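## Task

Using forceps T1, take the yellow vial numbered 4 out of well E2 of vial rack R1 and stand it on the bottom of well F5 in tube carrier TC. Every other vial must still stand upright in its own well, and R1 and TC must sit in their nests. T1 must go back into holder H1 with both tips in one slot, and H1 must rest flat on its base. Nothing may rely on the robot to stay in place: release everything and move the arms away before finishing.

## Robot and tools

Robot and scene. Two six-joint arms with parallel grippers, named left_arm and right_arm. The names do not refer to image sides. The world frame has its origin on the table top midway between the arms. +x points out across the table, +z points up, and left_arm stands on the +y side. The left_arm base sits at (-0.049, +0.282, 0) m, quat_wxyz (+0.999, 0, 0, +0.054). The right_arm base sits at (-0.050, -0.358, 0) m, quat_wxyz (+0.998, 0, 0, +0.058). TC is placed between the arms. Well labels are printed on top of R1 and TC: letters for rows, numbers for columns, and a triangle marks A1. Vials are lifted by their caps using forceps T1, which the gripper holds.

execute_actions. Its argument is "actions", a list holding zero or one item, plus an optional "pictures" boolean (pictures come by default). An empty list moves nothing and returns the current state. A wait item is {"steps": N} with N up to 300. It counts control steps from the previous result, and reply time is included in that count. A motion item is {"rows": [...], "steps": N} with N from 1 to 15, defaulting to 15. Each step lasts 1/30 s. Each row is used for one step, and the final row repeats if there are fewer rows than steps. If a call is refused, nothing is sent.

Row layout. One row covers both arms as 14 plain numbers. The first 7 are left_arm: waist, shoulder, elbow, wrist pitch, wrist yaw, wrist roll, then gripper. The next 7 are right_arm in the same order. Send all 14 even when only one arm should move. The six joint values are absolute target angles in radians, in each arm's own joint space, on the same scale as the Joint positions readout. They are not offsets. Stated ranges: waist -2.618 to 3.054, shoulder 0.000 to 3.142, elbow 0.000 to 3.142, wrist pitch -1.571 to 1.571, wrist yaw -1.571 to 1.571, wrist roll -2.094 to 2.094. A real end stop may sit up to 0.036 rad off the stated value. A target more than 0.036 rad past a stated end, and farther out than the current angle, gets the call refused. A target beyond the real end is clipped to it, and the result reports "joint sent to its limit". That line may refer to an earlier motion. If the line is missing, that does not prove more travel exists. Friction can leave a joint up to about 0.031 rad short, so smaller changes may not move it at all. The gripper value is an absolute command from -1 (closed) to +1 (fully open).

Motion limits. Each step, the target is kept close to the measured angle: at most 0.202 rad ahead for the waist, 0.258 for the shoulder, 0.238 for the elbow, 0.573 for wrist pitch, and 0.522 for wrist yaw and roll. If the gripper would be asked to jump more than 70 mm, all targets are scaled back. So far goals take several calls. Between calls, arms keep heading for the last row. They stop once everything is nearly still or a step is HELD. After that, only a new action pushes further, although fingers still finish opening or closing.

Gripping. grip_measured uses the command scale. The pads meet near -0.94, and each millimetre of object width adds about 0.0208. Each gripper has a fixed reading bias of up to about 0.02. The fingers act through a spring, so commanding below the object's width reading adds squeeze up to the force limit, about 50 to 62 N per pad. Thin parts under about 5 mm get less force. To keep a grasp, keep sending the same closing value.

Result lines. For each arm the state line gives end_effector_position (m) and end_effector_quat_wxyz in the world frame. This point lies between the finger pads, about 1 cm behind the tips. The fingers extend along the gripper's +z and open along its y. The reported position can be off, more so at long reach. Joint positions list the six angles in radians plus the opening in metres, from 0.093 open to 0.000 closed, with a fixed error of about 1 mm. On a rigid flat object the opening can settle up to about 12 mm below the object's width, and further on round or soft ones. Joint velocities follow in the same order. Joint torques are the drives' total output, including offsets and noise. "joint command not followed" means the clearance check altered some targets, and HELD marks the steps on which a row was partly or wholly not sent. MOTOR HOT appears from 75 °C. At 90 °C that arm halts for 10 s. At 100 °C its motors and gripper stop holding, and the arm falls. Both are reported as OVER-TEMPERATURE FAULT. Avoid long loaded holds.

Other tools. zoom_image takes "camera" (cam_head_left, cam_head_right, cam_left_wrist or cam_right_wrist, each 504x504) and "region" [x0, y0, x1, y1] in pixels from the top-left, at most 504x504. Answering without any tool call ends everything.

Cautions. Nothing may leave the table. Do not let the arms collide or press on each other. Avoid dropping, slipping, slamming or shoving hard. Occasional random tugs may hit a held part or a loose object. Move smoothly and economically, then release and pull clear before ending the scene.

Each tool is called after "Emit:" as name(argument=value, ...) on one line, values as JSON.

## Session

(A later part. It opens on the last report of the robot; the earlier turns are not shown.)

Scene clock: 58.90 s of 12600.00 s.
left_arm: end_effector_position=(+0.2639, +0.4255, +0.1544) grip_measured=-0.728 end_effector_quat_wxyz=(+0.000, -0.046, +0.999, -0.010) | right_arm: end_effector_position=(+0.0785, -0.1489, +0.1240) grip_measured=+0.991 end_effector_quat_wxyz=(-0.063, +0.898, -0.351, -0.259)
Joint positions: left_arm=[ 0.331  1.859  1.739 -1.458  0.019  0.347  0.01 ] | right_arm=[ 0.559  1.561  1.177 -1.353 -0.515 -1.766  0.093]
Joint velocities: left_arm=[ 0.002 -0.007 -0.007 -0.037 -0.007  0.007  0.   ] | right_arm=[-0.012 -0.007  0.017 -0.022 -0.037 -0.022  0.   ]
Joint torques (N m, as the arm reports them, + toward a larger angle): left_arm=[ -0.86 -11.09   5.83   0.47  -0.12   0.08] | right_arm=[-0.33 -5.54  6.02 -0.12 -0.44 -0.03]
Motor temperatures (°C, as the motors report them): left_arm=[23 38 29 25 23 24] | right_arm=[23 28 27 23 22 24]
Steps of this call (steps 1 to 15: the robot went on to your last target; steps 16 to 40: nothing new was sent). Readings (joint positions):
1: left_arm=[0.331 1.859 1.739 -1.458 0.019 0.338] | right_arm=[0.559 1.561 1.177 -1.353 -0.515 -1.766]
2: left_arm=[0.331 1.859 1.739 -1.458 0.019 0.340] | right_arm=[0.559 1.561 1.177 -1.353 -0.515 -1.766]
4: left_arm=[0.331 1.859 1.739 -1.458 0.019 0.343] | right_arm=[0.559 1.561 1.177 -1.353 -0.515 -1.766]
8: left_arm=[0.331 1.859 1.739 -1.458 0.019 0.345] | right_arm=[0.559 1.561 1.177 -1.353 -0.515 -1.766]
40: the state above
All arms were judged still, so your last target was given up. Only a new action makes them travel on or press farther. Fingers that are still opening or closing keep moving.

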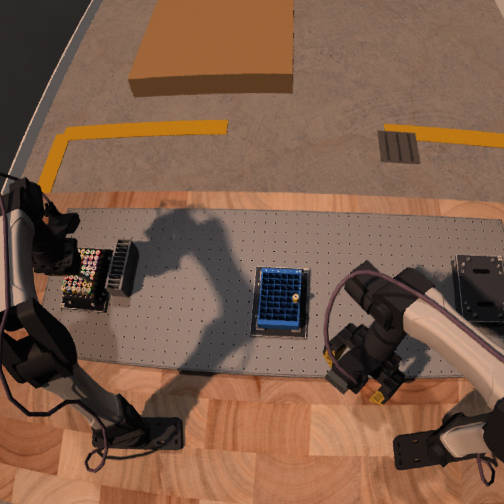

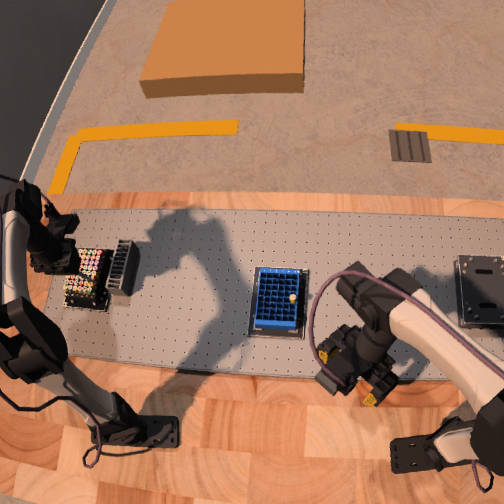

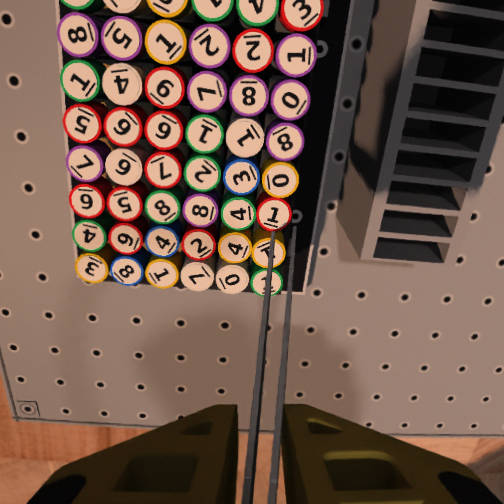

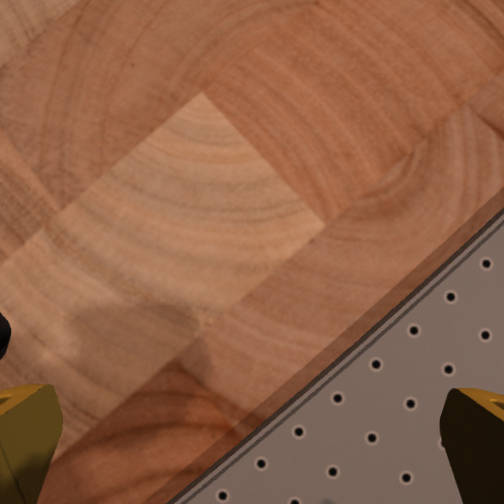

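Emit:
execute_actions(actions=[{"rows": [[0.331,1.86,1.8,-1.5,0,0.353,-0.73, 0.559,1.561,1.177,-1.353,-0.515,-1.766,1],[0.331,1.86,1.8,-1.5,0,0.353,-0.73, 0.559,1.561,1.177,-1.353,-0.515,-1.766,1],[0.331,1.86,1.8,-1.5,0,0.353,-0.73, 0.559,1.561,1.177,-1.353,-0.515,-1.766,1],[0.331,1.86,1.8,-1.5,0,0.353,-0.73, 0.559,1.561,1.177,-1.353,-0.515,-1.766,1],[0.331,1.86,1.8,-1.5,0,0.353,-0.73, 0.559,1.561,1.177,-1.353,-0.515,-1.766,1],[0.331,1.87,1.86,-1.54,0,0.353,-0.73, 0.559,1.561,1.177,-1.353,-0.515,-1.766,1],[0.331,1.87,1.86,-1.54,0,0.353,-0.73, 0.559,1.561,1.177,-1.353,-0.515,-1.766,1],[0.331,1.87,1.86,-1.54,0,0.353,-0.73, 0.559,1.561,1.177,-1.353,-0.515,-1.766,1],[0.331,1.87,1.86,-1.54,0,0.353,-0.73, 0.559,1.561,1.177,-1.353,-0.515,-1.766,1],[0.331,1.87,1.86,-1.54,0,0.353,-0.73, 0.559,1.561,1.177,-1.353,-0.515,-1.766,1],[0.331,1.88,1.93,-1.545,0,0.353,-0.73, 0.559,1.561,1.177,-1.353,-0.515,-1.766,1]], "steps": 15}], pictures=false)

Emit:
execute_actions(actions=[{"steps": 40}])

Scene clock: 66.80 s of 12600.00 s.
left_arm: end_effector_position=(+0.2790, +0.4345, +0.1903) grip_measured=-0.728 end_effector_quat_wxyz=(+0.036, -0.046, +0.998, +0.010) | right_arm: end_effector_position=(+0.0785, -0.1489, +0.1240) grip_measured=+0.991 end_effector_quat_wxyz=(-0.063, +0.898, -0.351, -0.259)
Joint positions: left_arm=[ 0.331  1.879  1.908 -1.525  0.009  0.347  0.01 ] | right_arm=[ 0.559  1.561  1.177 -1.353 -0.515 -1.766  0.093]
Joint velocities: left_arm=[-0.002  0.002  0.164 -0.022 -0.051  0.066  0.001] | right_arm=[-0.007  0.007  0.002  0.022 -0.037 -0.037  0.001]
Joint torques (N m, as the arm reports them, + toward a larger angle): left_arm=[ -0.44 -10.47   8.22   0.25   0.     0.07] | right_arm=[-0.16 -5.49  6.07 -0.11 -0.41 -0.04]
Motor temperatures (°C, as the motors report them): left_arm=[23 38 28 25 23 24] | right_arm=[23 28 27 23 22 24]
Steps of this call (steps 1 to 90: nothing new was sent; then 4.40 s passed at rest; steps 91 to 105: all 15 steps of this action). Readings (joint positions):
91: left_arm=[0.331 1.860 1.746 -1.465 0.019 0.347] | right_arm=[0.559 1.561 1.177 -1.353 -0.515 -1.766]
92: left_arm=[0.331 1.862 1.755 -1.472 0.019 0.347] | right_arm=[0.559 1.561 1.177 -1.353 -0.515 -1.766]
94: left_arm=[0.331 1.862 1.771 -1.477 0.016 0.347] | right_arm=[0.559 1.561 1.177 -1.353 -0.515 -1.766]
98: left_arm=[0.331 1.870 1.821 -1.502 0.011 0.347] | right_arm=[0.559 1.561 1.177 -1.353 -0.515 -1.766]
105: the state above

Scene clock: 68.13 s of 12600.00 s.
left_arm: end_effector_position=(+0.2779, +0.4341, +0.1912) grip_measured=-0.728 end_effector_quat_wxyz=(+0.034, -0.046, +0.998, +0.010) | right_arm: end_effector_position=(+0.0785, -0.1489, +0.1240) grip_measured=+0.991 end_effector_quat_wxyz=(-0.063, +0.898, -0.351, -0.259)
Joint positions: left_arm=[ 0.331  1.879  1.912 -1.533  0.008  0.347  0.01 ] | right_arm=[ 0.559  1.561  1.177 -1.353 -0.515 -1.766  0.093]
Joint velocities: left_arm=[-0.007  0.002  0.012  0.022 -0.051 -0.022  0.001] | right_arm=[ 0.007 -0.002 -0.002 -0.007  0.022 -0.007  0.001]
Joint torques (N m, as the arm reports them, + toward a larger angle): left_arm=[ -0.43 -10.4    8.93   0.34   0.     0.1 ] | right_arm=[-0.01 -5.63  6.38 -0.06 -0.36 -0.04]
Motor temperatures (°C, as the motors report them): left_arm=[23 38 29 25 23 24] | right_arm=[23 28 27 23 22 24]
Steps of this call (steps 1 to 15: the robot went on to your last target; steps 16 to 40: nothing new was sent). Readings (joint positions):
1: left_arm=[0.331 1.879 1.911 -1.525 0.009 0.347] | right_arm=[0.559 1.561 1.177 -1.353 -0.515 -1.766]
2: left_arm=[0.331 1.879 1.912 -1.526 0.009 0.347] | right_arm=[0.559 1.561 1.177 -1.353 -0.515 -1.766]
4: left_arm=[0.331 1.879 1.912 -1.528 0.008 0.347] | right_arm=[0.559 1.561 1.177 -1.353 -0.515 -1.766]
8: left_arm=[0.331 1.879 1.912 -1.531 0.008 0.347] | right_arm=[0.559 1.561 1.177 -1.353 -0.515 -1.766]
40: the state above
All arms were judged still, so your last target was given up. Only a new action makes them travel on or press farther. Fingers that are still opening or closing keep moving.

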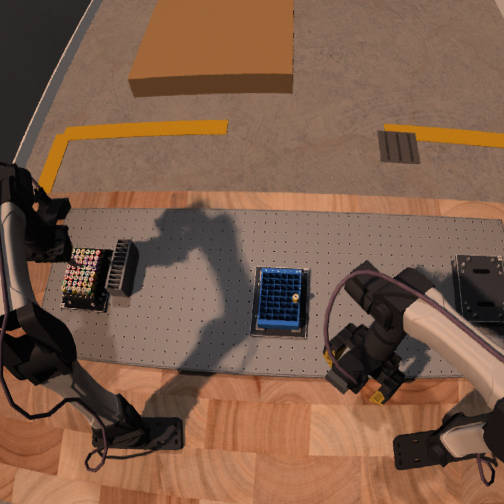

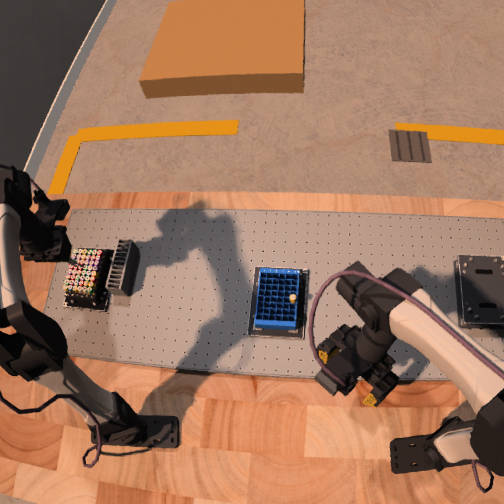

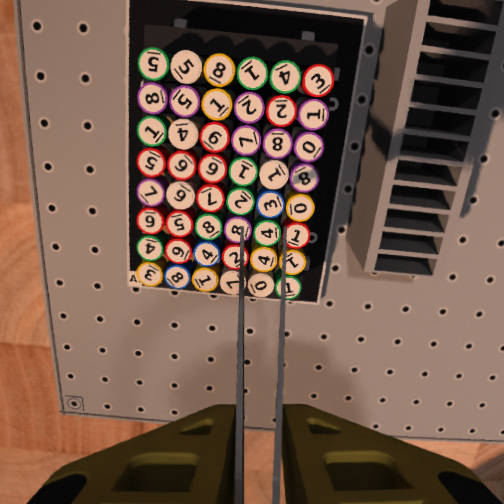

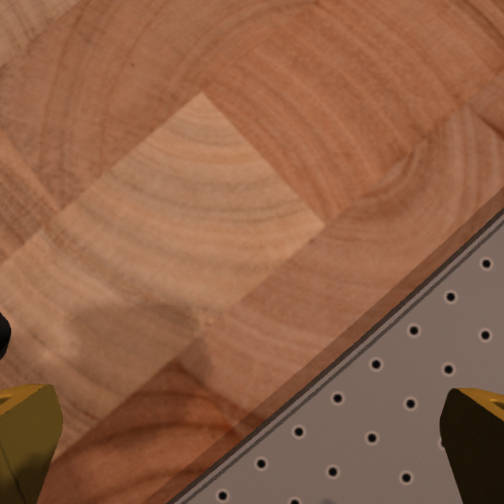

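Emit:
zoom_image(camera="cam_head_right", region=[0, 160, 160, 320])

Region (0, 160, 160, 320) of cam_head_right's 504x504 image, scaled by 3.150, with more detail than that image has.

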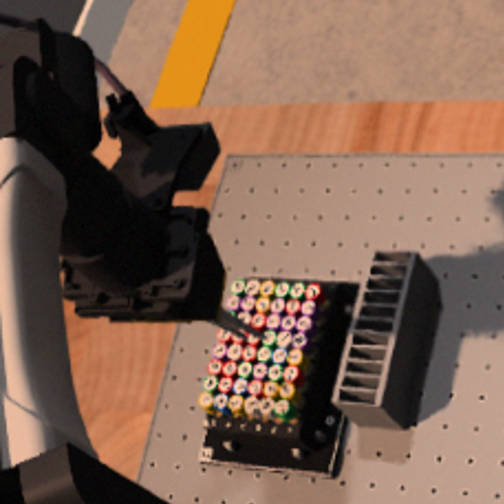

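Emit:
execute_actions(actions=[{"rows": [[0.31,1.88,1.93,-1.545,0,0.33,-0.73, 0.559,1.561,1.177,-1.353,-0.515,-1.766,1],[0.295,1.88,1.93,-1.545,0,0.315,-0.73, 0.559,1.561,1.177,-1.353,-0.515,-1.766,1],[0.28,1.88,1.93,-1.545,0,0.30,-0.73, 0.559,1.561,1.177,-1.353,-0.515,-1.766,1],[0.265,1.88,1.93,-1.545,0,0.285,-0.73, 0.559,1.561,1.177,-1.353,-0.515,-1.766,1],[0.25,1.88,1.93,-1.545,0,0.27,-0.73, 0.559,1.561,1.177,-1.353,-0.515,-1.766,1],[0.235,1.88,1.93,-1.545,0,0.255,-0.73, 0.559,1.561,1.177,-1.353,-0.515,-1.766,1],[0.22,1.88,1.93,-1.545,0,0.24,-0.73, 0.559,1.561,1.177,-1.353,-0.515,-1.766,1],[0.205,1.88,1.93,-1.545,0,0.225,-0.73, 0.559,1.561,1.177,-1.353,-0.515,-1.766,1],[0.19,1.88,1.93,-1.545,0,0.21,-0.73, 0.559,1.561,1.177,-1.353,-0.515,-1.766,1],[0.175,1.88,1.93,-1.545,0,0.195,-0.73, 0.559,1.561,1.177,-1.353,-0.515,-1.766,1],[0.16,1.88,1.93,-1.545,0,0.18,-0.73, 0.559,1.561,1.177,-1.353,-0.515,-1.766,1],[0.145,1.88,1.93,-1.545,0,0.165,-0.73, 0.559,1.561,1.177,-1.353,-0.515,-1.766,1],[0.13,1.88,1.93,-1.545,0,0.15,-0.73, 0.559,1.561,1.177,-1.353,-0.515,-1.766,1],[0.115,1.88,1.93,-1.545,0,0.135,-0.73, 0.559,1.561,1.177,-1.353,-0.515,-1.766,1]], "steps": 15}], pictures=false)

Emit:
execute_actions(actions=[{"steps": 30}])

Scene clock: 83.20 s of 12600.00 s.
left_arm: end_effector_position=(+0.3011, +0.3685, +0.1912) grip_measured=-0.728 end_effector_quat_wxyz=(+0.035, -0.027, +0.999, +0.006) | right_arm: end_effector_position=(+0.0785, -0.1489, +0.1240) grip_measured=+0.991 end_effector_quat_wxyz=(-0.063, +0.898, -0.351, -0.259)
Joint positions: left_arm=[ 0.135  1.879  1.912 -1.533  0.003  0.19   0.01 ] | right_arm=[ 0.559  1.561  1.177 -1.353 -0.515 -1.766  0.093]
Joint velocities: left_arm=[-0.354  0.002  0.027 -0.066 -0.051 -0.374 -0.001] | right_arm=[ 0.012  0.002 -0.012 -0.037  0.022 -0.007 -0.   ]
Joint torques (N m, as the arm reports them, + toward a larger angle): left_arm=[ -0.39 -10.35   8.96   0.33   0.05  -0.04] | right_arm=[-0.07 -5.36  6.01 -0.08 -0.36 -0.04]
Motor temperatures (°C, as the motors report them): left_arm=[23 38 30 25 23 24] | right_arm=[23 29 28 23 22 24]
Steps of this call (steps 1 to 90: nothing new was sent; then 11.57 s passed at rest; steps 91 to 105: all 15 steps of this action). Readings (joint positions):
91: left_arm=[0.329 1.879 1.912 -1.533 0.008 0.345] | right_arm=[0.559 1.561 1.177 -1.353 -0.515 -1.766]
92: left_arm=[0.326 1.879 1.912 -1.533 0.006 0.341] | right_arm=[0.559 1.561 1.177 -1.353 -0.515 -1.766]
94: left_arm=[0.307 1.879 1.912 -1.533 0.003 0.327] | right_arm=[0.559 1.561 1.177 -1.353 -0.515 -1.766]
98: left_arm=[0.241 1.879 1.912 -1.533 0.003 0.283] | right_arm=[0.559 1.561 1.177 -1.353 -0.515 -1.766]
105: the state above

Scene clock: 84.20 s of 12600.00 s.
left_arm: end_effector_position=(+0.3026, +0.3621, +0.1912) grip_measured=-0.728 end_effector_quat_wxyz=(+0.035, -0.041, +0.999, +0.005) | right_arm: end_effector_position=(+0.0785, -0.1489, +0.1240) grip_measured=+0.991 end_effector_quat_wxyz=(-0.063, +0.898, -0.351, -0.259)
Joint positions: left_arm=[ 0.117  1.879  1.912 -1.533  0.003  0.142  0.01 ] | right_arm=[ 0.559  1.561  1.177 -1.353 -0.515 -1.766  0.093]
Joint velocities: left_arm=[-0.017 -0.002 -0.002 -0.037 -0.022 -0.037  0.   ] | right_arm=[-0.002  0.007  0.002  0.007  0.007 -0.007  0.001]
Joint torques (N m, as the arm reports them, + toward a larger angle): left_arm=[ -0.72 -10.24   8.95   0.37   0.    -0.1 ] | right_arm=[-0.06 -5.54  6.09 -0.05 -0.43 -0.03]
Motor temperatures (°C, as the motors report them): left_arm=[23 38 30 25 23 24] | right_arm=[23 29 28 23 22 24]
Steps of this call (steps 1 to 30: the robot went on to your last target). Readings (joint positions):
1: left_arm=[0.125 1.879 1.912 -1.533 0.003 0.180] | right_arm=[0.559 1.561 1.177 -1.353 -0.515 -1.766]
2: left_arm=[0.119 1.879 1.912 -1.533 0.003 0.173] | right_arm=[0.559 1.561 1.177 -1.353 -0.515 -1.766]
4: left_arm=[0.117 1.879 1.912 -1.533 0.003 0.162] | right_arm=[0.559 1.561 1.177 -1.353 -0.515 -1.766]
8: left_arm=[0.117 1.879 1.912 -1.533 0.003 0.150] | right_arm=[0.559 1.561 1.177 -1.353 -0.515 -1.766]
30: the state above
All arms were judged still, so your last target was given up. Only a new action makes them travel on or press farther. Fingers that are still opening or closing keep moving.

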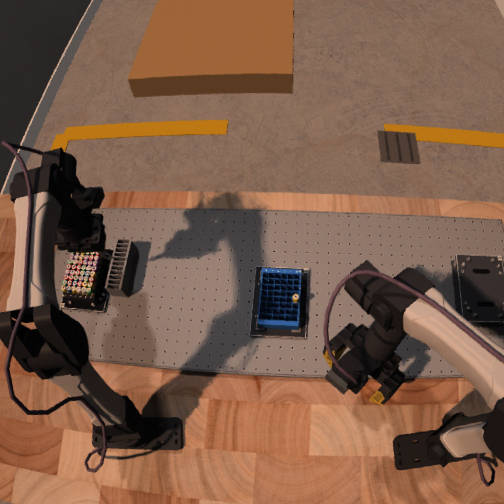

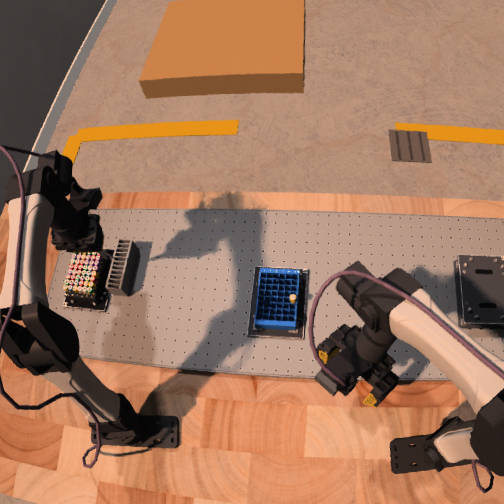

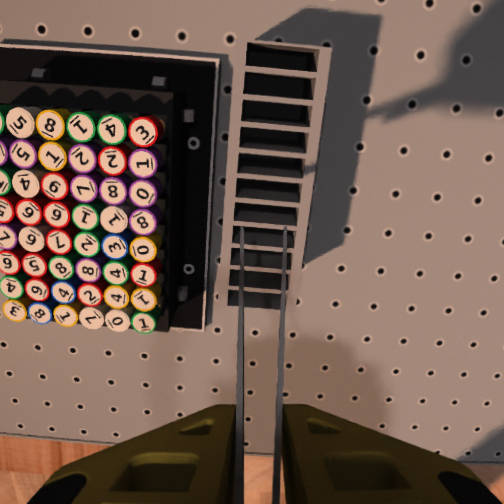

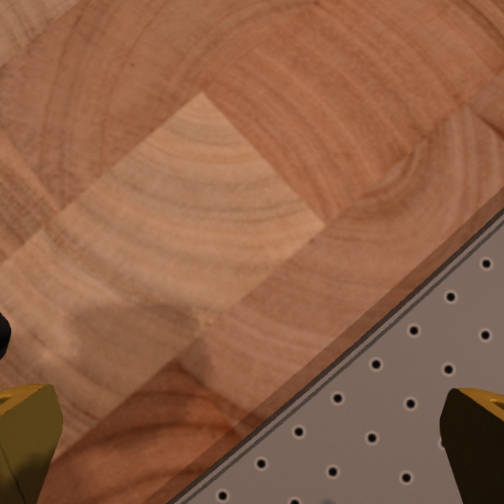

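Emit:
execute_actions(actions=[{"rows": [[0.112,1.89,1.91,-1.54,0,0.18,-0.73, 0.559,1.561,1.177,-1.353,-0.515,-1.766,1],[0.112,1.89,1.91,-1.54,0,0.18,-0.73, 0.559,1.561,1.177,-1.353,-0.515,-1.766,1],[0.112,1.89,1.91,-1.54,0,0.18,-0.73, 0.559,1.561,1.177,-1.353,-0.515,-1.766,1],[0.112,1.89,1.91,-1.54,0,0.18,-0.73, 0.559,1.561,1.177,-1.353,-0.515,-1.766,1],[0.112,1.905,1.89,-1.54,0,0.2,-0.73, 0.559,1.561,1.177,-1.353,-0.515,-1.766,1],[0.112,1.905,1.89,-1.54,0,0.2,-0.73, 0.559,1.561,1.177,-1.353,-0.515,-1.766,1],[0.112,1.905,1.89,-1.54,0,0.2,-0.73, 0.559,1.561,1.177,-1.353,-0.515,-1.766,1],[0.112,1.905,1.89,-1.54,0,0.2,-0.73, 0.559,1.561,1.177,-1.353,-0.515,-1.766,1],[0.112,1.92,1.87,-1.52,0,0.22,-0.73, 0.559,1.561,1.177,-1.353,-0.515,-1.766,1]], "steps": 15}], pictures=false)

Emit:
execute_actions(actions=[{"steps": 30}])

Scene clock: 90.93 s of 12600.00 s.
left_arm: end_effector_position=(+0.3006, +0.3617, +0.1702) grip_measured=-0.728 end_effector_quat_wxyz=(+0.002, -0.010, +1.000, -0.001) | right_arm: end_effector_position=(+0.0785, -0.1489, +0.1240) grip_measured=+0.991 end_effector_quat_wxyz=(-0.063, +0.898, -0.351, -0.259)
Joint positions: left_arm=[ 0.117  1.919  1.882 -1.53   0.003  0.206  0.01 ] | right_arm=[ 0.559  1.561  1.177 -1.353 -0.515 -1.766  0.093]
Joint velocities: left_arm=[ 0.007  0.071 -0.007  0.051  0.007  0.022  0.   ] | right_arm=[-0.007 -0.002  0.017  0.051  0.081 -0.037  0.   ]
Joint torques (N m, as the arm reports them, + toward a larger angle): left_arm=[ -0.82 -11.17   6.18   0.42   0.03   0.07] | right_arm=[-0.2  -5.48  5.94 -0.08 -0.37  0.  ]
Motor temperatures (°C, as the motors report them): left_arm=[23 38 30 25 23 24] | right_arm=[23 29 28 23 22 24]
Steps of this call (steps 1 to 90: nothing new was sent; then 3.23 s passed at rest; steps 91 to 105: all 15 steps of this action). Readings (joint positions):
91: left_arm=[0.117 1.879 1.912 -1.533 0.003 0.147] | right_arm=[0.559 1.561 1.177 -1.353 -0.515 -1.766]
92: left_arm=[0.117 1.879 1.912 -1.533 0.003 0.152] | right_arm=[0.559 1.561 1.177 -1.353 -0.515 -1.766]
94: left_arm=[0.117 1.879 1.912 -1.533 0.003 0.160] | right_arm=[0.559 1.561 1.177 -1.353 -0.515 -1.766]
98: left_arm=[0.117 1.890 1.912 -1.533 0.003 0.179] | right_arm=[0.559 1.561 1.177 -1.353 -0.515 -1.766]
105: the state above

Scene clock: 91.93 s of 12600.00 s.
left_arm: end_effector_position=(+0.3006, +0.3617, +0.1697) grip_measured=-0.728 end_effector_quat_wxyz=(+0.002, -0.006, +1.000, -0.001) | right_arm: end_effector_position=(+0.0785, -0.1489, +0.1240) grip_measured=+0.991 end_effector_quat_wxyz=(-0.063, +0.898, -0.351, -0.259)
Joint positions: left_arm=[ 0.117  1.92   1.881 -1.53   0.003  0.213  0.01 ] | right_arm=[ 0.559  1.561  1.177 -1.353 -0.515 -1.766  0.093]
Joint velocities: left_arm=[-0.012  0.007  0.007 -0.022  0.037 -0.007 -0.   ] | right_arm=[-0.002 -0.012 -0.007 -0.037 -0.022 -0.081 -0.001]
Joint torques (N m, as the arm reports them, + toward a larger angle): left_arm=[ -0.89 -10.94   6.27   0.41   0.01   0.01] | right_arm=[-0.14 -5.56  6.11 -0.09 -0.39 -0.02]
Motor temperatures (°C, as the motors report them): left_arm=[23 38 30 25 23 24] | right_arm=[23 29 28 23 22 24]
Steps of this call (steps 1 to 15: the robot went on to your last target; steps 16 to 30: nothing new was sent). Readings (joint positions):
1: left_arm=[0.117 1.920 1.881 -1.530 0.003 0.207] | right_arm=[0.559 1.561 1.177 -1.353 -0.515 -1.766]
2: left_arm=[0.117 1.920 1.881 -1.530 0.003 0.208] | right_arm=[0.559 1.561 1.177 -1.353 -0.515 -1.766]
4: left_arm=[0.117 1.920 1.881 -1.530 0.003 0.210] | right_arm=[0.559 1.561 1.177 -1.353 -0.515 -1.766]
8: left_arm=[0.117 1.920 1.881 -1.530 0.003 0.212] | right_arm=[0.559 1.561 1.177 -1.353 -0.515 -1.766]
30: the state above
All arms were judged still, so your last target was given up. Only a new action makes them travel on or press farther. Fingers that are still opening or closing keep moving.

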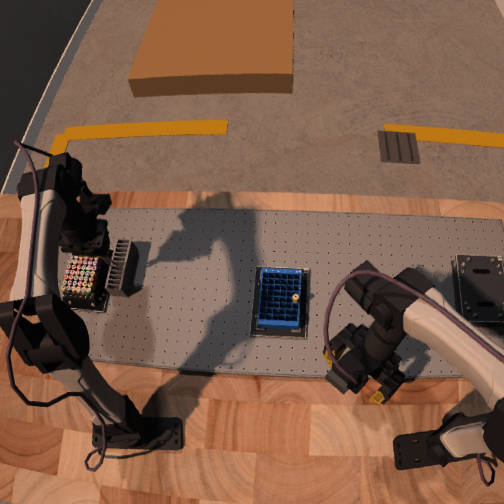

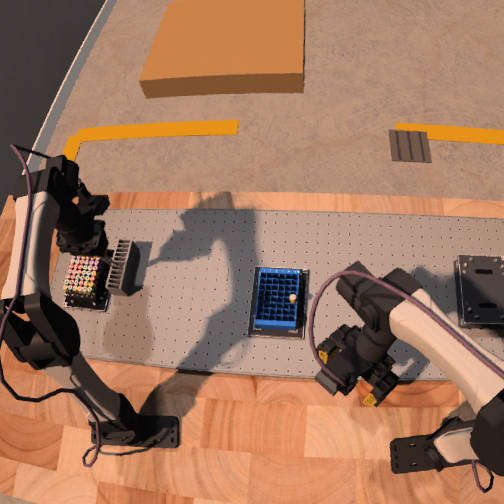

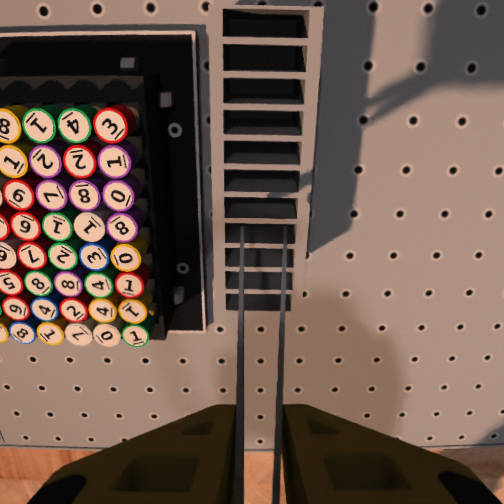

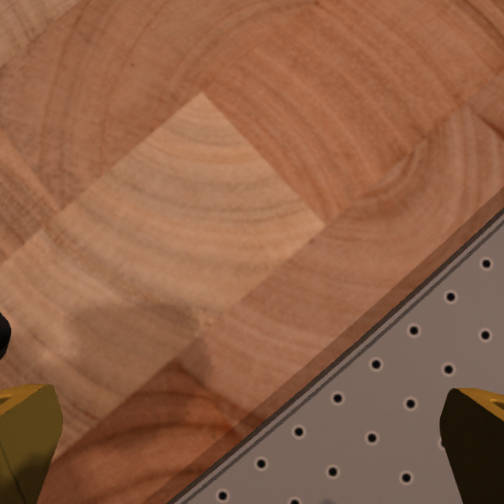

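Emit:
execute_actions(actions=[{"rows": [[0.112,1.92,1.85,-1.50,0,0.22,-0.73, 0.559,1.561,1.177,-1.353,-0.515,-1.766,1],[0.112,1.92,1.85,-1.50,0,0.22,-0.73, 0.559,1.561,1.177,-1.353,-0.515,-1.766,1],[0.112,1.92,1.85,-1.50,0,0.22,-0.73, 0.559,1.561,1.177,-1.353,-0.515,-1.766,1],[0.112,1.92,1.85,-1.50,0,0.22,-0.73, 0.559,1.561,1.177,-1.353,-0.515,-1.766,1],[0.112,1.92,1.81,-1.46,0,0.22,-0.73, 0.559,1.561,1.177,-1.353,-0.515,-1.766,1],[0.112,1.92,1.81,-1.46,0,0.22,-0.73, 0.559,1.561,1.177,-1.353,-0.515,-1.766,1],[0.112,1.92,1.81,-1.46,0,0.22,-0.73, 0.559,1.561,1.177,-1.353,-0.515,-1.766,1],[0.112,1.92,1.81,-1.46,0,0.22,-0.73, 0.559,1.561,1.177,-1.353,-0.515,-1.766,1],[0.112,1.915,1.77,-1.42,0,0.22,-0.73, 0.559,1.561,1.177,-1.353,-0.515,-1.766,1]], "steps": 15}], pictures=false)

Emit:
execute_actions(actions=[{"steps": 30}])

Scene clock: 98.27 s of 12600.00 s.
left_arm: end_effector_position=(+0.3001, +0.3615, +0.1464) grip_measured=-0.728 end_effector_quat_wxyz=(-0.006, -0.006, +1.000, -0.003) | right_arm: end_effector_position=(+0.0785, -0.1489, +0.1240) grip_measured=+0.991 end_effector_quat_wxyz=(-0.063, +0.898, -0.351, -0.259)
Joint positions: left_arm=[ 0.117  1.919  1.787 -1.452  0.003  0.213  0.01 ] | right_arm=[ 0.559  1.561  1.177 -1.353 -0.515 -1.766  0.093]
Joint velocities: left_arm=[ 0.002 -0.012 -0.017  0.095  0.007  0.037 -0.001] | right_arm=[-0.007 -0.002 -0.012  0.051 -0.022  0.007  0.   ]
Joint torques (N m, as the arm reports them, + toward a larger angle): left_arm=[ -0.98 -11.33   5.85   0.48  -0.03   0.07] | right_arm=[-0.1  -5.4   5.95 -0.04 -0.4   0.01]
Motor temperatures (°C, as the motors report them): left_arm=[23 38 30 25 23 24] | right_arm=[23 29 28 23 22 24]
Steps of this call (steps 1 to 90: nothing new was sent; then 2.83 s passed at rest; steps 91 to 105: all 15 steps of this action). Readings (joint positions):
91: left_arm=[0.117 1.920 1.879 -1.527 0.003 0.213] | right_arm=[0.559 1.561 1.177 -1.353 -0.515 -1.766]
92: left_arm=[0.117 1.920 1.875 -1.524 0.003 0.213] | right_arm=[0.559 1.561 1.177 -1.353 -0.515 -1.766]
94: left_arm=[0.117 1.920 1.867 -1.520 0.003 0.213] | right_arm=[0.559 1.561 1.177 -1.353 -0.515 -1.766]
98: left_arm=[0.117 1.920 1.828 -1.493 0.003 0.213] | right_arm=[0.559 1.561 1.177 -1.353 -0.515 -1.766]
105: the state above

Scene clock: 99.27 s of 12600.00 s.
left_arm: end_effector_position=(+0.3038, +0.3624, +0.1464) grip_measured=-0.728 end_effector_quat_wxyz=(+0.001, -0.006, +1.000, -0.001) | right_arm: end_effector_position=(+0.0785, -0.1489, +0.1240) grip_measured=+0.991 end_effector_quat_wxyz=(-0.063, +0.898, -0.351, -0.259)
Joint positions: left_arm=[ 0.117  1.919  1.787 -1.437  0.003  0.213  0.01 ] | right_arm=[ 0.559  1.561  1.177 -1.353 -0.515 -1.766  0.093]
Joint velocities: left_arm=[-0.012 -0.017 -0.017 -0.095 -0.022 -0.081  0.001] | right_arm=[-0.012  0.002 -0.012  0.037  0.037 -0.037  0.001]
Joint torques (N m, as the arm reports them, + toward a larger angle): left_arm=[ -0.79 -11.5    6.09   0.48   0.02   0.11] | right_arm=[-0.03 -5.67  6.   -0.11 -0.4  -0.03]
Motor temperatures (°C, as the motors report them): left_arm=[23 38 30 25 23 24] | right_arm=[23 29 28 23 22 24]
Steps of this call (steps 1 to 30: the robot went on to your last target). Readings (joint positions):
1: left_arm=[0.117 1.919 1.787 -1.449 0.003 0.213] | right_arm=[0.559 1.561 1.177 -1.353 -0.515 -1.766]
2: left_arm=[0.117 1.919 1.787 -1.446 0.003 0.213] | right_arm=[0.559 1.561 1.177 -1.353 -0.515 -1.766]
4: left_arm=[0.117 1.919 1.787 -1.443 0.003 0.213] | right_arm=[0.559 1.561 1.177 -1.353 -0.515 -1.766]
8: left_arm=[0.117 1.919 1.787 -1.438 0.003 0.213] | right_arm=[0.559 1.561 1.177 -1.353 -0.515 -1.766]
30: the state above
All arms were judged still, so your last target was given up. Only a new action makes them travel on or press farther. Fingers that are still opening or closing keep moving.

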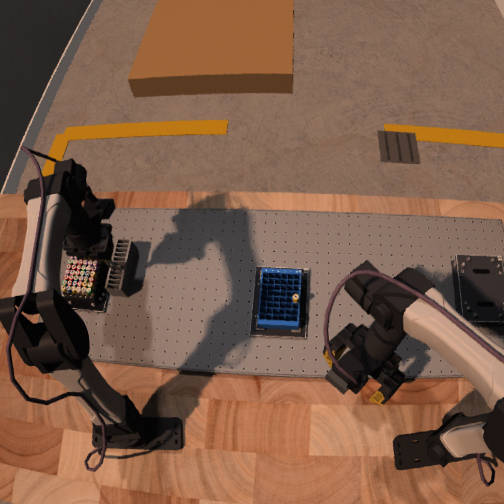

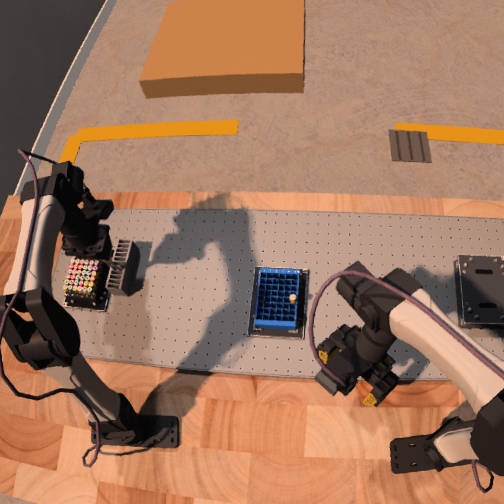

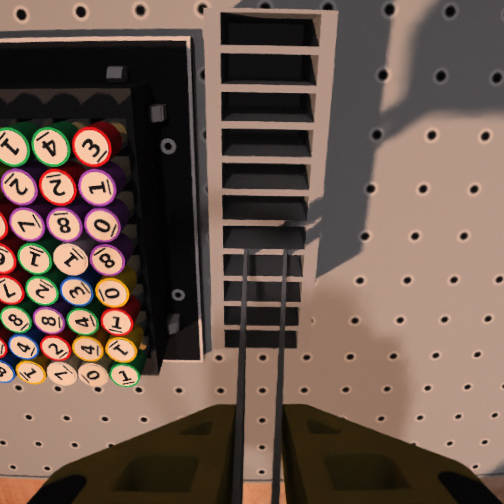

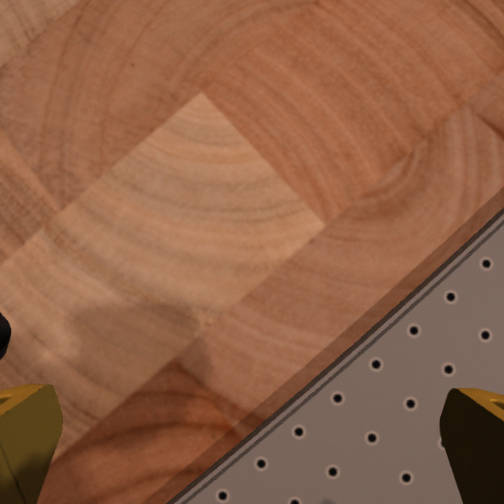

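Emit:
execute_actions(actions=[{"rows": [[0.112,1.915,1.77,-1.42,0,0.22,-0.45, 0.559,1.561,1.177,-1.353,-0.515,-1.766,1]], "steps": 12}], pictures=false)

Emit:
execute_actions(actions=[{"rows": [[0.112,1.915,1.72,-1.37,0,0.22,-0.45, 0.559,1.561,1.177,-1.353,-0.515,-1.766,1],[0.112,1.915,1.72,-1.37,0,0.22,-0.45, 0.559,1.561,1.177,-1.353,-0.515,-1.766,1],[0.112,1.915,1.72,-1.37,0,0.22,-0.45, 0.559,1.561,1.177,-1.353,-0.515,-1.766,1],[0.112,1.915,1.72,-1.37,0,0.22,-0.45, 0.559,1.561,1.177,-1.353,-0.515,-1.766,1],[0.112,1.915,1.67,-1.32,0,0.22,-0.45, 0.559,1.561,1.177,-1.353,-0.515,-1.766,1],[0.112,1.915,1.67,-1.32,0,0.22,-0.45, 0.559,1.561,1.177,-1.353,-0.515,-1.766,1],[0.112,1.915,1.67,-1.32,0,0.22,-0.45, 0.559,1.561,1.177,-1.353,-0.515,-1.766,1],[0.112,1.915,1.67,-1.32,0,0.22,-0.45, 0.559,1.561,1.177,-1.353,-0.515,-1.766,1],[0.112,1.915,1.62,-1.27,0,0.22,-0.45, 0.559,1.561,1.177,-1.353,-0.515,-1.766,1],[0.112,1.915,1.62,-1.27,0,0.22,-0.45, 0.559,1.561,1.177,-1.353,-0.515,-1.766,1],[0.112,1.915,1.62,-1.27,0,0.22,-0.45, 0.559,1.561,1.177,-1.353,-0.515,-1.766,1],[0.112,1.915,1.62,-1.27,0,0.22,-0.45, 0.559,1.561,1.177,-1.353,-0.515,-1.766,1],[0.112,1.915,1.57,-1.22,0,0.22,-0.45, 0.559,1.561,1.177,-1.353,-0.515,-1.766,1]], "steps": 15}], pictures=false)

Emit:
execute_actions(actions=[{"steps": 30}])

Scene clock: 105.60 s of 12600.00 s.
left_arm: end_effector_position=(+0.3043, +0.3625, +0.1464) grip_measured=-0.451 end_effector_quat_wxyz=(+0.002, -0.006, +1.000, -0.001) | right_arm: end_effector_position=(+0.0785, -0.1489, +0.1240) grip_measured=+0.991 end_effector_quat_wxyz=(-0.063, +0.898, -0.351, -0.259)
Joint positions: left_arm=[ 0.117  1.919  1.787 -1.434  0.003  0.213  0.024] | right_arm=[ 0.559  1.561  1.177 -1.353 -0.515 -1.766  0.093]
Joint velocities: left_arm=[-0.002 -0.012  0.012 -0.007 -0.007 -0.007  0.   ] | right_arm=[-0.012  0.012 -0.017  0.007 -0.022  0.066 -0.   ]
Joint torques (N m, as the arm reports them, + toward a larger angle): left_arm=[ -0.95 -11.28   5.82   0.42   0.03   0.07] | right_arm=[-0.02 -5.61  6.09 -0.08 -0.43  0.  ]
Motor temperatures (°C, as the motors report them): left_arm=[23 38 30 25 23 24] | right_arm=[23 29 28 23 22 24]
Steps of this call (steps 1 to 90: nothing new was sent; then 2.93 s passed at rest; steps 91 to 102: all 12 steps of this action). Readings (joint positions):
91: left_arm=[0.117 1.919 1.787 -1.437 0.003 0.213] | right_arm=[0.559 1.561 1.177 -1.353 -0.515 -1.766]
92: left_arm=[0.117 1.919 1.787 -1.436 0.003 0.213] | right_arm=[0.559 1.561 1.177 -1.353 -0.515 -1.766]
94: left_arm=[0.117 1.919 1.787 -1.435 0.003 0.213] | right_arm=[0.559 1.561 1.177 -1.353 -0.515 -1.766]
98: left_arm=[0.117 1.919 1.787 -1.435 0.003 0.213] | right_arm=[0.559 1.561 1.177 -1.353 -0.515 -1.766]
102: the state above

Scene clock: 106.10 s of 12600.00 s.
left_arm: end_effector_position=(+0.2976, +0.3610, +0.1001) grip_measured=-0.451 end_effector_quat_wxyz=(-0.011, -0.006, +1.000, -0.004) | right_arm: end_effector_position=(+0.0785, -0.1489, +0.1240) grip_measured=+0.991 end_effector_quat_wxyz=(-0.063, +0.898, -0.351, -0.259)
Joint positions: left_arm=[ 0.117  1.916  1.598 -1.277  0.003  0.213  0.024] | right_arm=[ 0.559  1.561  1.177 -1.353 -0.515 -1.766  0.093]
Joint velocities: left_arm=[-0.007  0.042 -0.374  0.271 -0.022 -0.007 -0.   ] | right_arm=[-0.012 -0.022 -0.007 -0.081 -0.022 -0.007 -0.002]
Joint torques (N m, as the arm reports them, + toward a larger angle): left_arm=[ -0.88 -11.26   7.06   0.34  -0.03   0.09] | right_arm=[-0.38 -5.47  6.01 -0.1  -0.4   0.  ]
Motor temperatures (°C, as the motors report them): left_arm=[23 38 30 25 23 24] | right_arm=[23 29 28 23 22 24]
Steps of this call (steps 1 to 15: all 15 steps of this action). Readings (joint positions):
1: left_arm=[0.117 1.918 1.778 -1.425 0.003 0.213] | right_arm=[0.559 1.561 1.177 -1.353 -0.515 -1.766]
2: left_arm=[0.117 1.916 1.765 -1.414 0.003 0.213] | right_arm=[0.559 1.561 1.177 -1.353 -0.515 -1.766]
4: left_arm=[0.117 1.916 1.741 -1.403 0.003 0.213] | right_arm=[0.559 1.561 1.177 -1.353 -0.515 -1.766]
8: left_arm=[0.117 1.916 1.689 -1.365 0.003 0.213] | right_arm=[0.559 1.561 1.177 -1.353 -0.515 -1.766]
15: the state above

Scene clock: 107.10 s of 12600.00 s.
left_arm: end_effector_position=(+0.3034, +0.3623, +0.0958) grip_measured=-0.451 end_effector_quat_wxyz=(+0.001, -0.006, +1.000, -0.001) | right_arm: end_effector_position=(+0.0785, -0.1489, +0.1240) grip_measured=+0.991 end_effector_quat_wxyz=(-0.063, +0.898, -0.351, -0.259)
Joint positions: left_arm=[ 0.117  1.916  1.582 -1.234  0.003  0.213  0.024] | right_arm=[ 0.559  1.561  1.177 -1.353 -0.515 -1.766  0.093]
Joint velocities: left_arm=[-0.002 -0.017  0.022 -0.007 -0.022  0.037  0.001] | right_arm=[-0.012 -0.007  0.002 -0.051 -0.007  0.051 -0.001]
Joint torques (N m, as the arm reports them, + toward a larger angle): left_arm=[ -0.84 -11.14   6.46   0.41   0.04   0.06] | right_arm=[-0.15 -5.6   6.02 -0.01 -0.45 -0.06]
Motor temperatures (°C, as the motors report them): left_arm=[23 38 30 25 23 24] | right_arm=[23 29 28 23 22 24]
Steps of this call (steps 1 to 30: the robot went on to your last target). Readings (joint positions):
1: left_arm=[0.117 1.916 1.589 -1.269 0.003 0.213] | right_arm=[0.559 1.561 1.177 -1.353 -0.515 -1.766]
2: left_arm=[0.117 1.916 1.584 -1.264 0.003 0.213] | right_arm=[0.559 1.561 1.177 -1.353 -0.515 -1.766]
4: left_arm=[0.117 1.916 1.582 -1.256 0.003 0.213] | right_arm=[0.559 1.561 1.177 -1.353 -0.515 -1.766]
8: left_arm=[0.117 1.916 1.582 -1.242 0.003 0.213] | right_arm=[0.559 1.561 1.177 -1.353 -0.515 -1.766]
30: the state above
All arms were judged still, so your last target was given up. Only a new action makes them travel on or press farther. Fingers that are still opening or closing keep moving.

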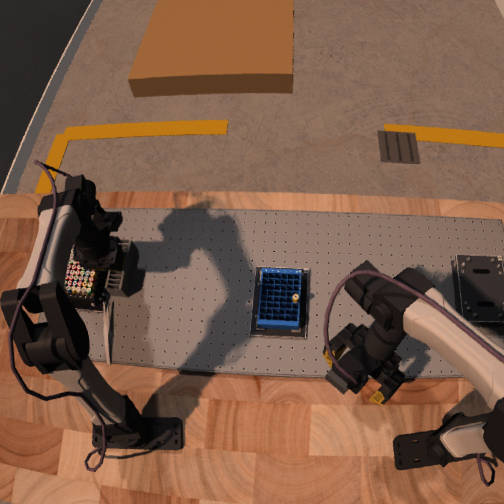

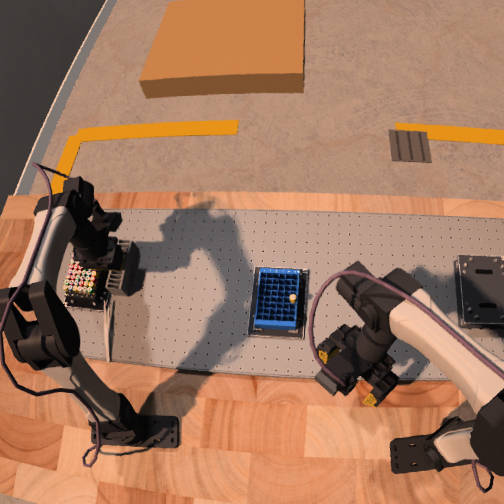

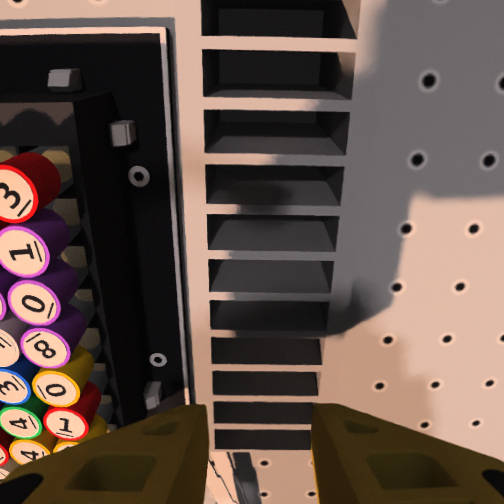

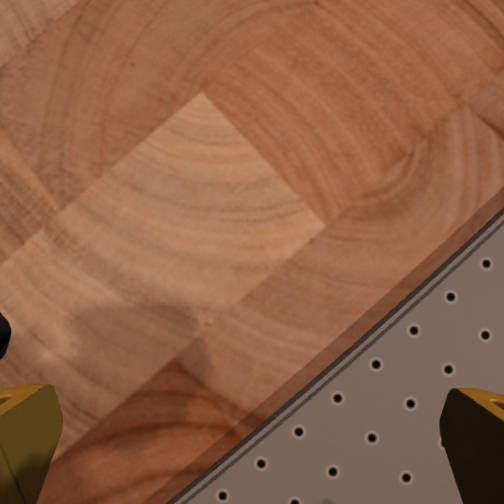

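Emit:
execute_actions(actions=[{"rows": [[0.117,1.7,1.55,-1.42,0,0.22,1, 0.559,1.561,1.177,-1.353,-0.515,-1.766,1]], "steps": 15}], pictures=false)

Emit:
execute_actions(actions=[{"steps": 30}])

Scene clock: 113.03 s of 12600.00 s.
left_arm: end_effector_position=(+0.2530, +0.3508, +0.1575) grip_measured=+1.000 end_effector_quat_wxyz=(+0.012, -0.006, +1.000, +0.001) | right_arm: end_effector_position=(+0.0785, -0.1489, +0.1240) grip_measured=+0.991 end_effector_quat_wxyz=(-0.063, +0.898, -0.351, -0.259)
Joint positions: left_arm=[ 0.117  1.693  1.55  -1.403  0.003  0.213  0.093] | right_arm=[ 0.559  1.561  1.177 -1.353 -0.515 -1.766  0.093]
Joint velocities: left_arm=[ 0.012 -0.002  0.007 -0.095  0.066 -0.007  0.   ] | right_arm=[-0.002  0.007 -0.017  0.066  0.037  0.051  0.   ]
Joint torques (N m, as the arm reports them, + toward a larger angle): left_arm=[-0.46 -8.16  7.57  0.18  0.05  0.07] | right_arm=[-0.11 -5.53  5.95 -0.08 -0.38 -0.04]
Motor temperatures (°C, as the motors report them): left_arm=[23 39 30 25 23 24] | right_arm=[23 29 28 23 22 24]
Steps of this call (steps 1 to 90: nothing new was sent; then 2.43 s passed at rest; steps 91 to 105: all 15 steps of this action). Readings (joint positions):
91: left_arm=[0.117 1.900 1.575 -1.239 0.003 0.213] | right_arm=[0.559 1.561 1.177 -1.353 -0.515 -1.766]
92: left_arm=[0.117 1.870 1.560 -1.260 0.003 0.213] | right_arm=[0.559 1.561 1.177 -1.353 -0.515 -1.766]
94: left_arm=[0.117 1.784 1.550 -1.320 0.003 0.213] | right_arm=[0.559 1.561 1.177 -1.353 -0.515 -1.766]
98: left_arm=[0.117 1.677 1.550 -1.379 0.003 0.213] | right_arm=[0.559 1.561 1.177 -1.353 -0.515 -1.766]
105: the state above

Scene clock: 114.03 s of 12600.00 s.
left_arm: end_effector_position=(+0.2521, +0.3505, +0.1575) grip_measured=+1.000 end_effector_quat_wxyz=(+0.010, -0.006, +1.000, +0.001) | right_arm: end_effector_position=(+0.0785, -0.1489, +0.1240) grip_measured=+0.991 end_effector_quat_wxyz=(-0.063, +0.898, -0.351, -0.259)
Joint positions: left_arm=[ 0.117  1.693  1.55  -1.406  0.003  0.213  0.093] | right_arm=[ 0.559  1.561  1.177 -1.353 -0.515 -1.766  0.093]
Joint velocities: left_arm=[ 0.002 -0.007 -0.022 -0.007 -0.066  0.081  0.   ] | right_arm=[-0.002  0.002 -0.027 -0.022 -0.007  0.037  0.001]
Joint torques (N m, as the arm reports them, + toward a larger angle): left_arm=[-0.59 -8.2   7.62  0.24  0.01  0.1 ] | right_arm=[-0.08 -5.48  6.09 -0.07 -0.46 -0.04]
Motor temperatures (°C, as the motors report them): left_arm=[23 38 30 25 23 24] | right_arm=[23 29 28 23 22 24]
Steps of this call (steps 1 to 15: the robot went on to your last target; steps 16 to 30: nothing new was sent). Readings (joint positions):
1: left_arm=[0.117 1.693 1.550 -1.403 0.003 0.213] | right_arm=[0.559 1.561 1.177 -1.353 -0.515 -1.766]
2: left_arm=[0.117 1.693 1.550 -1.404 0.003 0.213] | right_arm=[0.559 1.561 1.177 -1.353 -0.515 -1.766]
4: left_arm=[0.117 1.693 1.550 -1.405 0.003 0.213] | right_arm=[0.559 1.561 1.177 -1.353 -0.515 -1.766]
8: left_arm=[0.117 1.693 1.550 -1.406 0.003 0.213] | right_arm=[0.559 1.561 1.177 -1.353 -0.515 -1.766]
30: the state above
All arms were judged still, so your last target was given up. Only a new action makes them travel on or press farther. Fingers that are still opening or closing keep moving.

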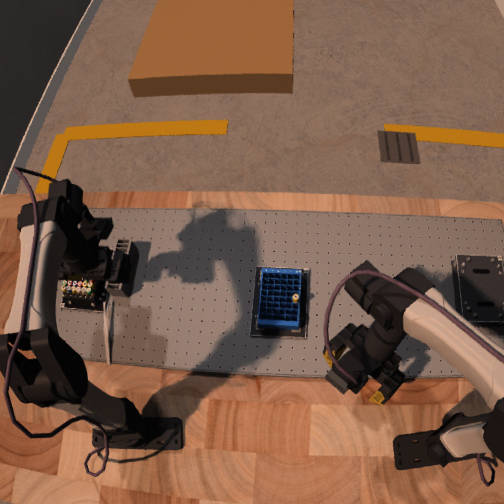

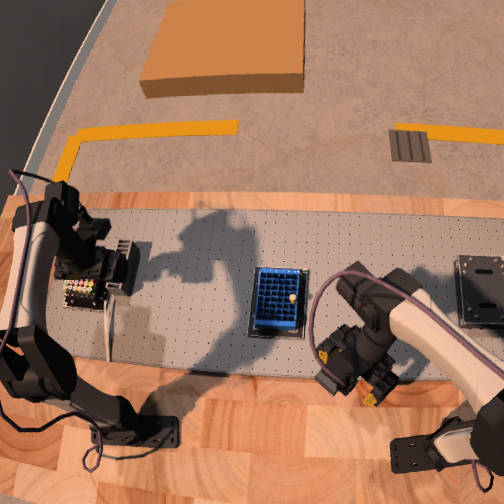

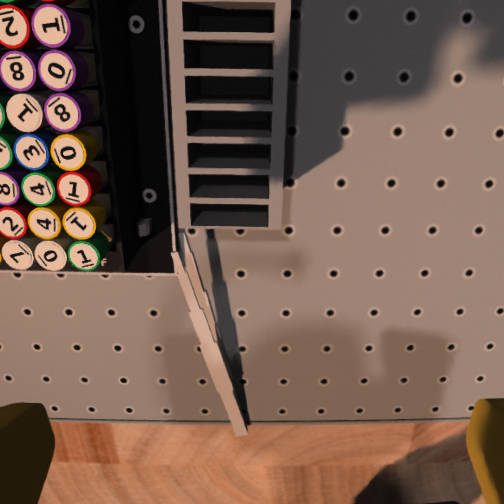

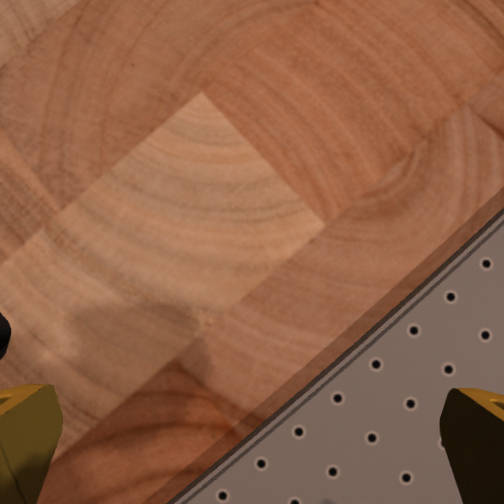

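Emit:
execute_actions(actions=[{"rows": [[0.322,1.37,0.80,-1.0,0,0.21,-0.1, 0.559,1.561,1.177,-1.353,-0.515,-1.766,1]], "steps": 15}], pictures=false)

Emit:
execute_actions(actions=[{"steps": 40}])

Scene clock: 126.67 s of 12600.00 s.
left_arm: end_effector_position=(+0.1247, +0.3647, +0.0434) grip_measured=-0.099 end_effector_quat_wxyz=(-0.030, -0.113, +0.993, -0.007) | right_arm: end_effector_position=(+0.0785, -0.1489, +0.1240) grip_measured=+0.991 end_effector_quat_wxyz=(-0.063, +0.898, -0.351, -0.259)
Joint positions: left_arm=[ 0.331  1.381  0.787 -1.038 -0.006  0.213  0.04 ] | right_arm=[ 0.559  1.561  1.177 -1.353 -0.515 -1.766  0.093]
Joint velocities: left_arm=[ 0.002  0.022 -0.007  0.227  0.022  0.007 -0.001] | right_arm=[ 0.007  0.007 -0.002 -0.007 -0.037  0.095 -0.   ]
Joint torques (N m, as the arm reports them, + toward a larger angle): left_arm=[-1.14 -5.71  8.23  0.3   0.11  0.01] | right_arm=[-0.16 -5.5   5.99 -0.1  -0.44 -0.07]
Motor temperatures (°C, as the motors report them): left_arm=[23 37 30 25 23 24] | right_arm=[23 29 28 23 22 24]
Steps of this call (steps 1 to 90: nothing new was sent; then 9.13 s passed at rest; steps 91 to 105: all 15 steps of this action). Readings (joint positions):
91: left_arm=[0.140 1.656 1.498 -1.333 0.015 0.214] | right_arm=[0.559 1.561 1.177 -1.353 -0.515 -1.766]
92: left_arm=[0.190 1.590 1.408 -1.239 0.021 0.214] | right_arm=[0.559 1.561 1.177 -1.353 -0.515 -1.766]
94: left_arm=[0.300 1.446 1.243 -1.143 0.005 0.213] | right_arm=[0.559 1.561 1.177 -1.353 -0.515 -1.766]
98: left_arm=[0.331 1.338 0.953 -1.059 -0.006 0.213] | right_arm=[0.559 1.561 1.177 -1.353 -0.515 -1.766]
105: the state above

Scene clock: 128.00 s of 12600.00 s.
left_arm: end_effector_position=(+0.1301, +0.3672, +0.0431) grip_measured=-0.099 end_effector_quat_wxyz=(-0.018, -0.113, +0.993, -0.003) | right_arm: end_effector_position=(+0.0785, -0.1489, +0.1240) grip_measured=+0.991 end_effector_quat_wxyz=(-0.063, +0.898, -0.351, -0.259)
Joint positions: left_arm=[ 0.331  1.381  0.787 -1.014 -0.006  0.213  0.04 ] | right_arm=[ 0.559  1.561  1.177 -1.353 -0.515 -1.766  0.093]
Joint velocities: left_arm=[-0.007  0.002 -0.002 -0.037  0.007 -0.007  0.   ] | right_arm=[-0.017  0.012  0.002 -0.022 -0.007  0.007  0.   ]
Joint torques (N m, as the arm reports them, + toward a larger angle): left_arm=[-1.3  -5.81  8.17  0.41  0.14 -0.01] | right_arm=[-0.13 -5.39  5.93 -0.14 -0.4  -0.04]
Motor temperatures (°C, as the motors report them): left_arm=[23 37 30 25 23 24] | right_arm=[23 29 28 23 22 24]
Steps of this call (steps 1 to 30: the robot went on to your last target; steps 31 to 40: nothing new was sent). Readings (joint positions):
1: left_arm=[0.331 1.381 0.787 -1.033 -0.006 0.213] | right_arm=[0.559 1.561 1.177 -1.353 -0.515 -1.766]
2: left_arm=[0.331 1.381 0.787 -1.028 -0.006 0.213] | right_arm=[0.559 1.561 1.177 -1.353 -0.515 -1.766]
4: left_arm=[0.331 1.381 0.787 -1.023 -0.006 0.213] | right_arm=[0.559 1.561 1.177 -1.353 -0.515 -1.766]
8: left_arm=[0.331 1.381 0.787 -1.017 -0.006 0.213] | right_arm=[0.559 1.561 1.177 -1.353 -0.515 -1.766]
40: the state above
All arms were judged still, so your last target was given up. Only a new action makes them travel on or press farther. Fingers that are still opening or closing keep moving.

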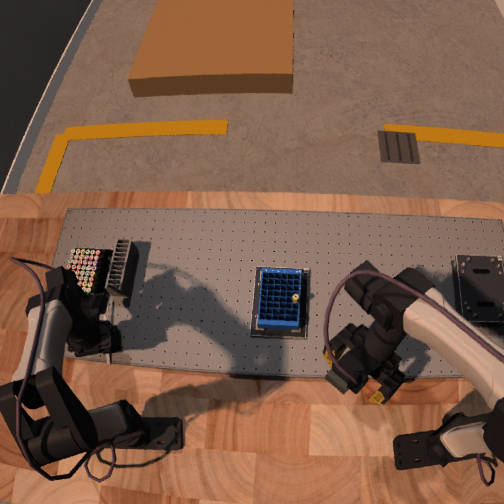

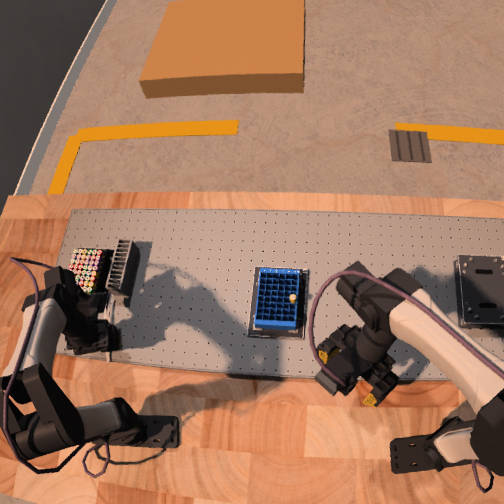

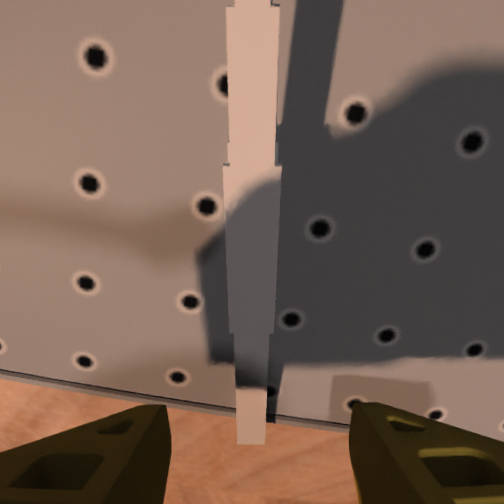

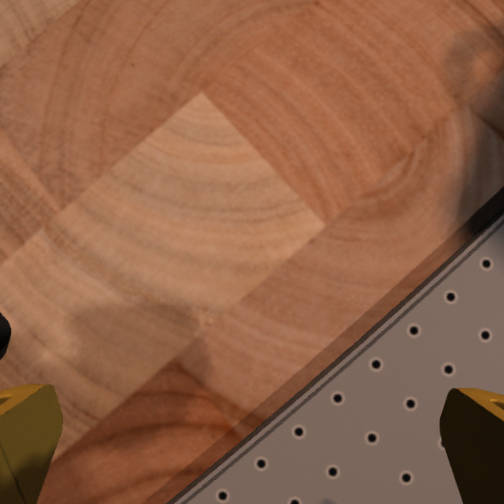

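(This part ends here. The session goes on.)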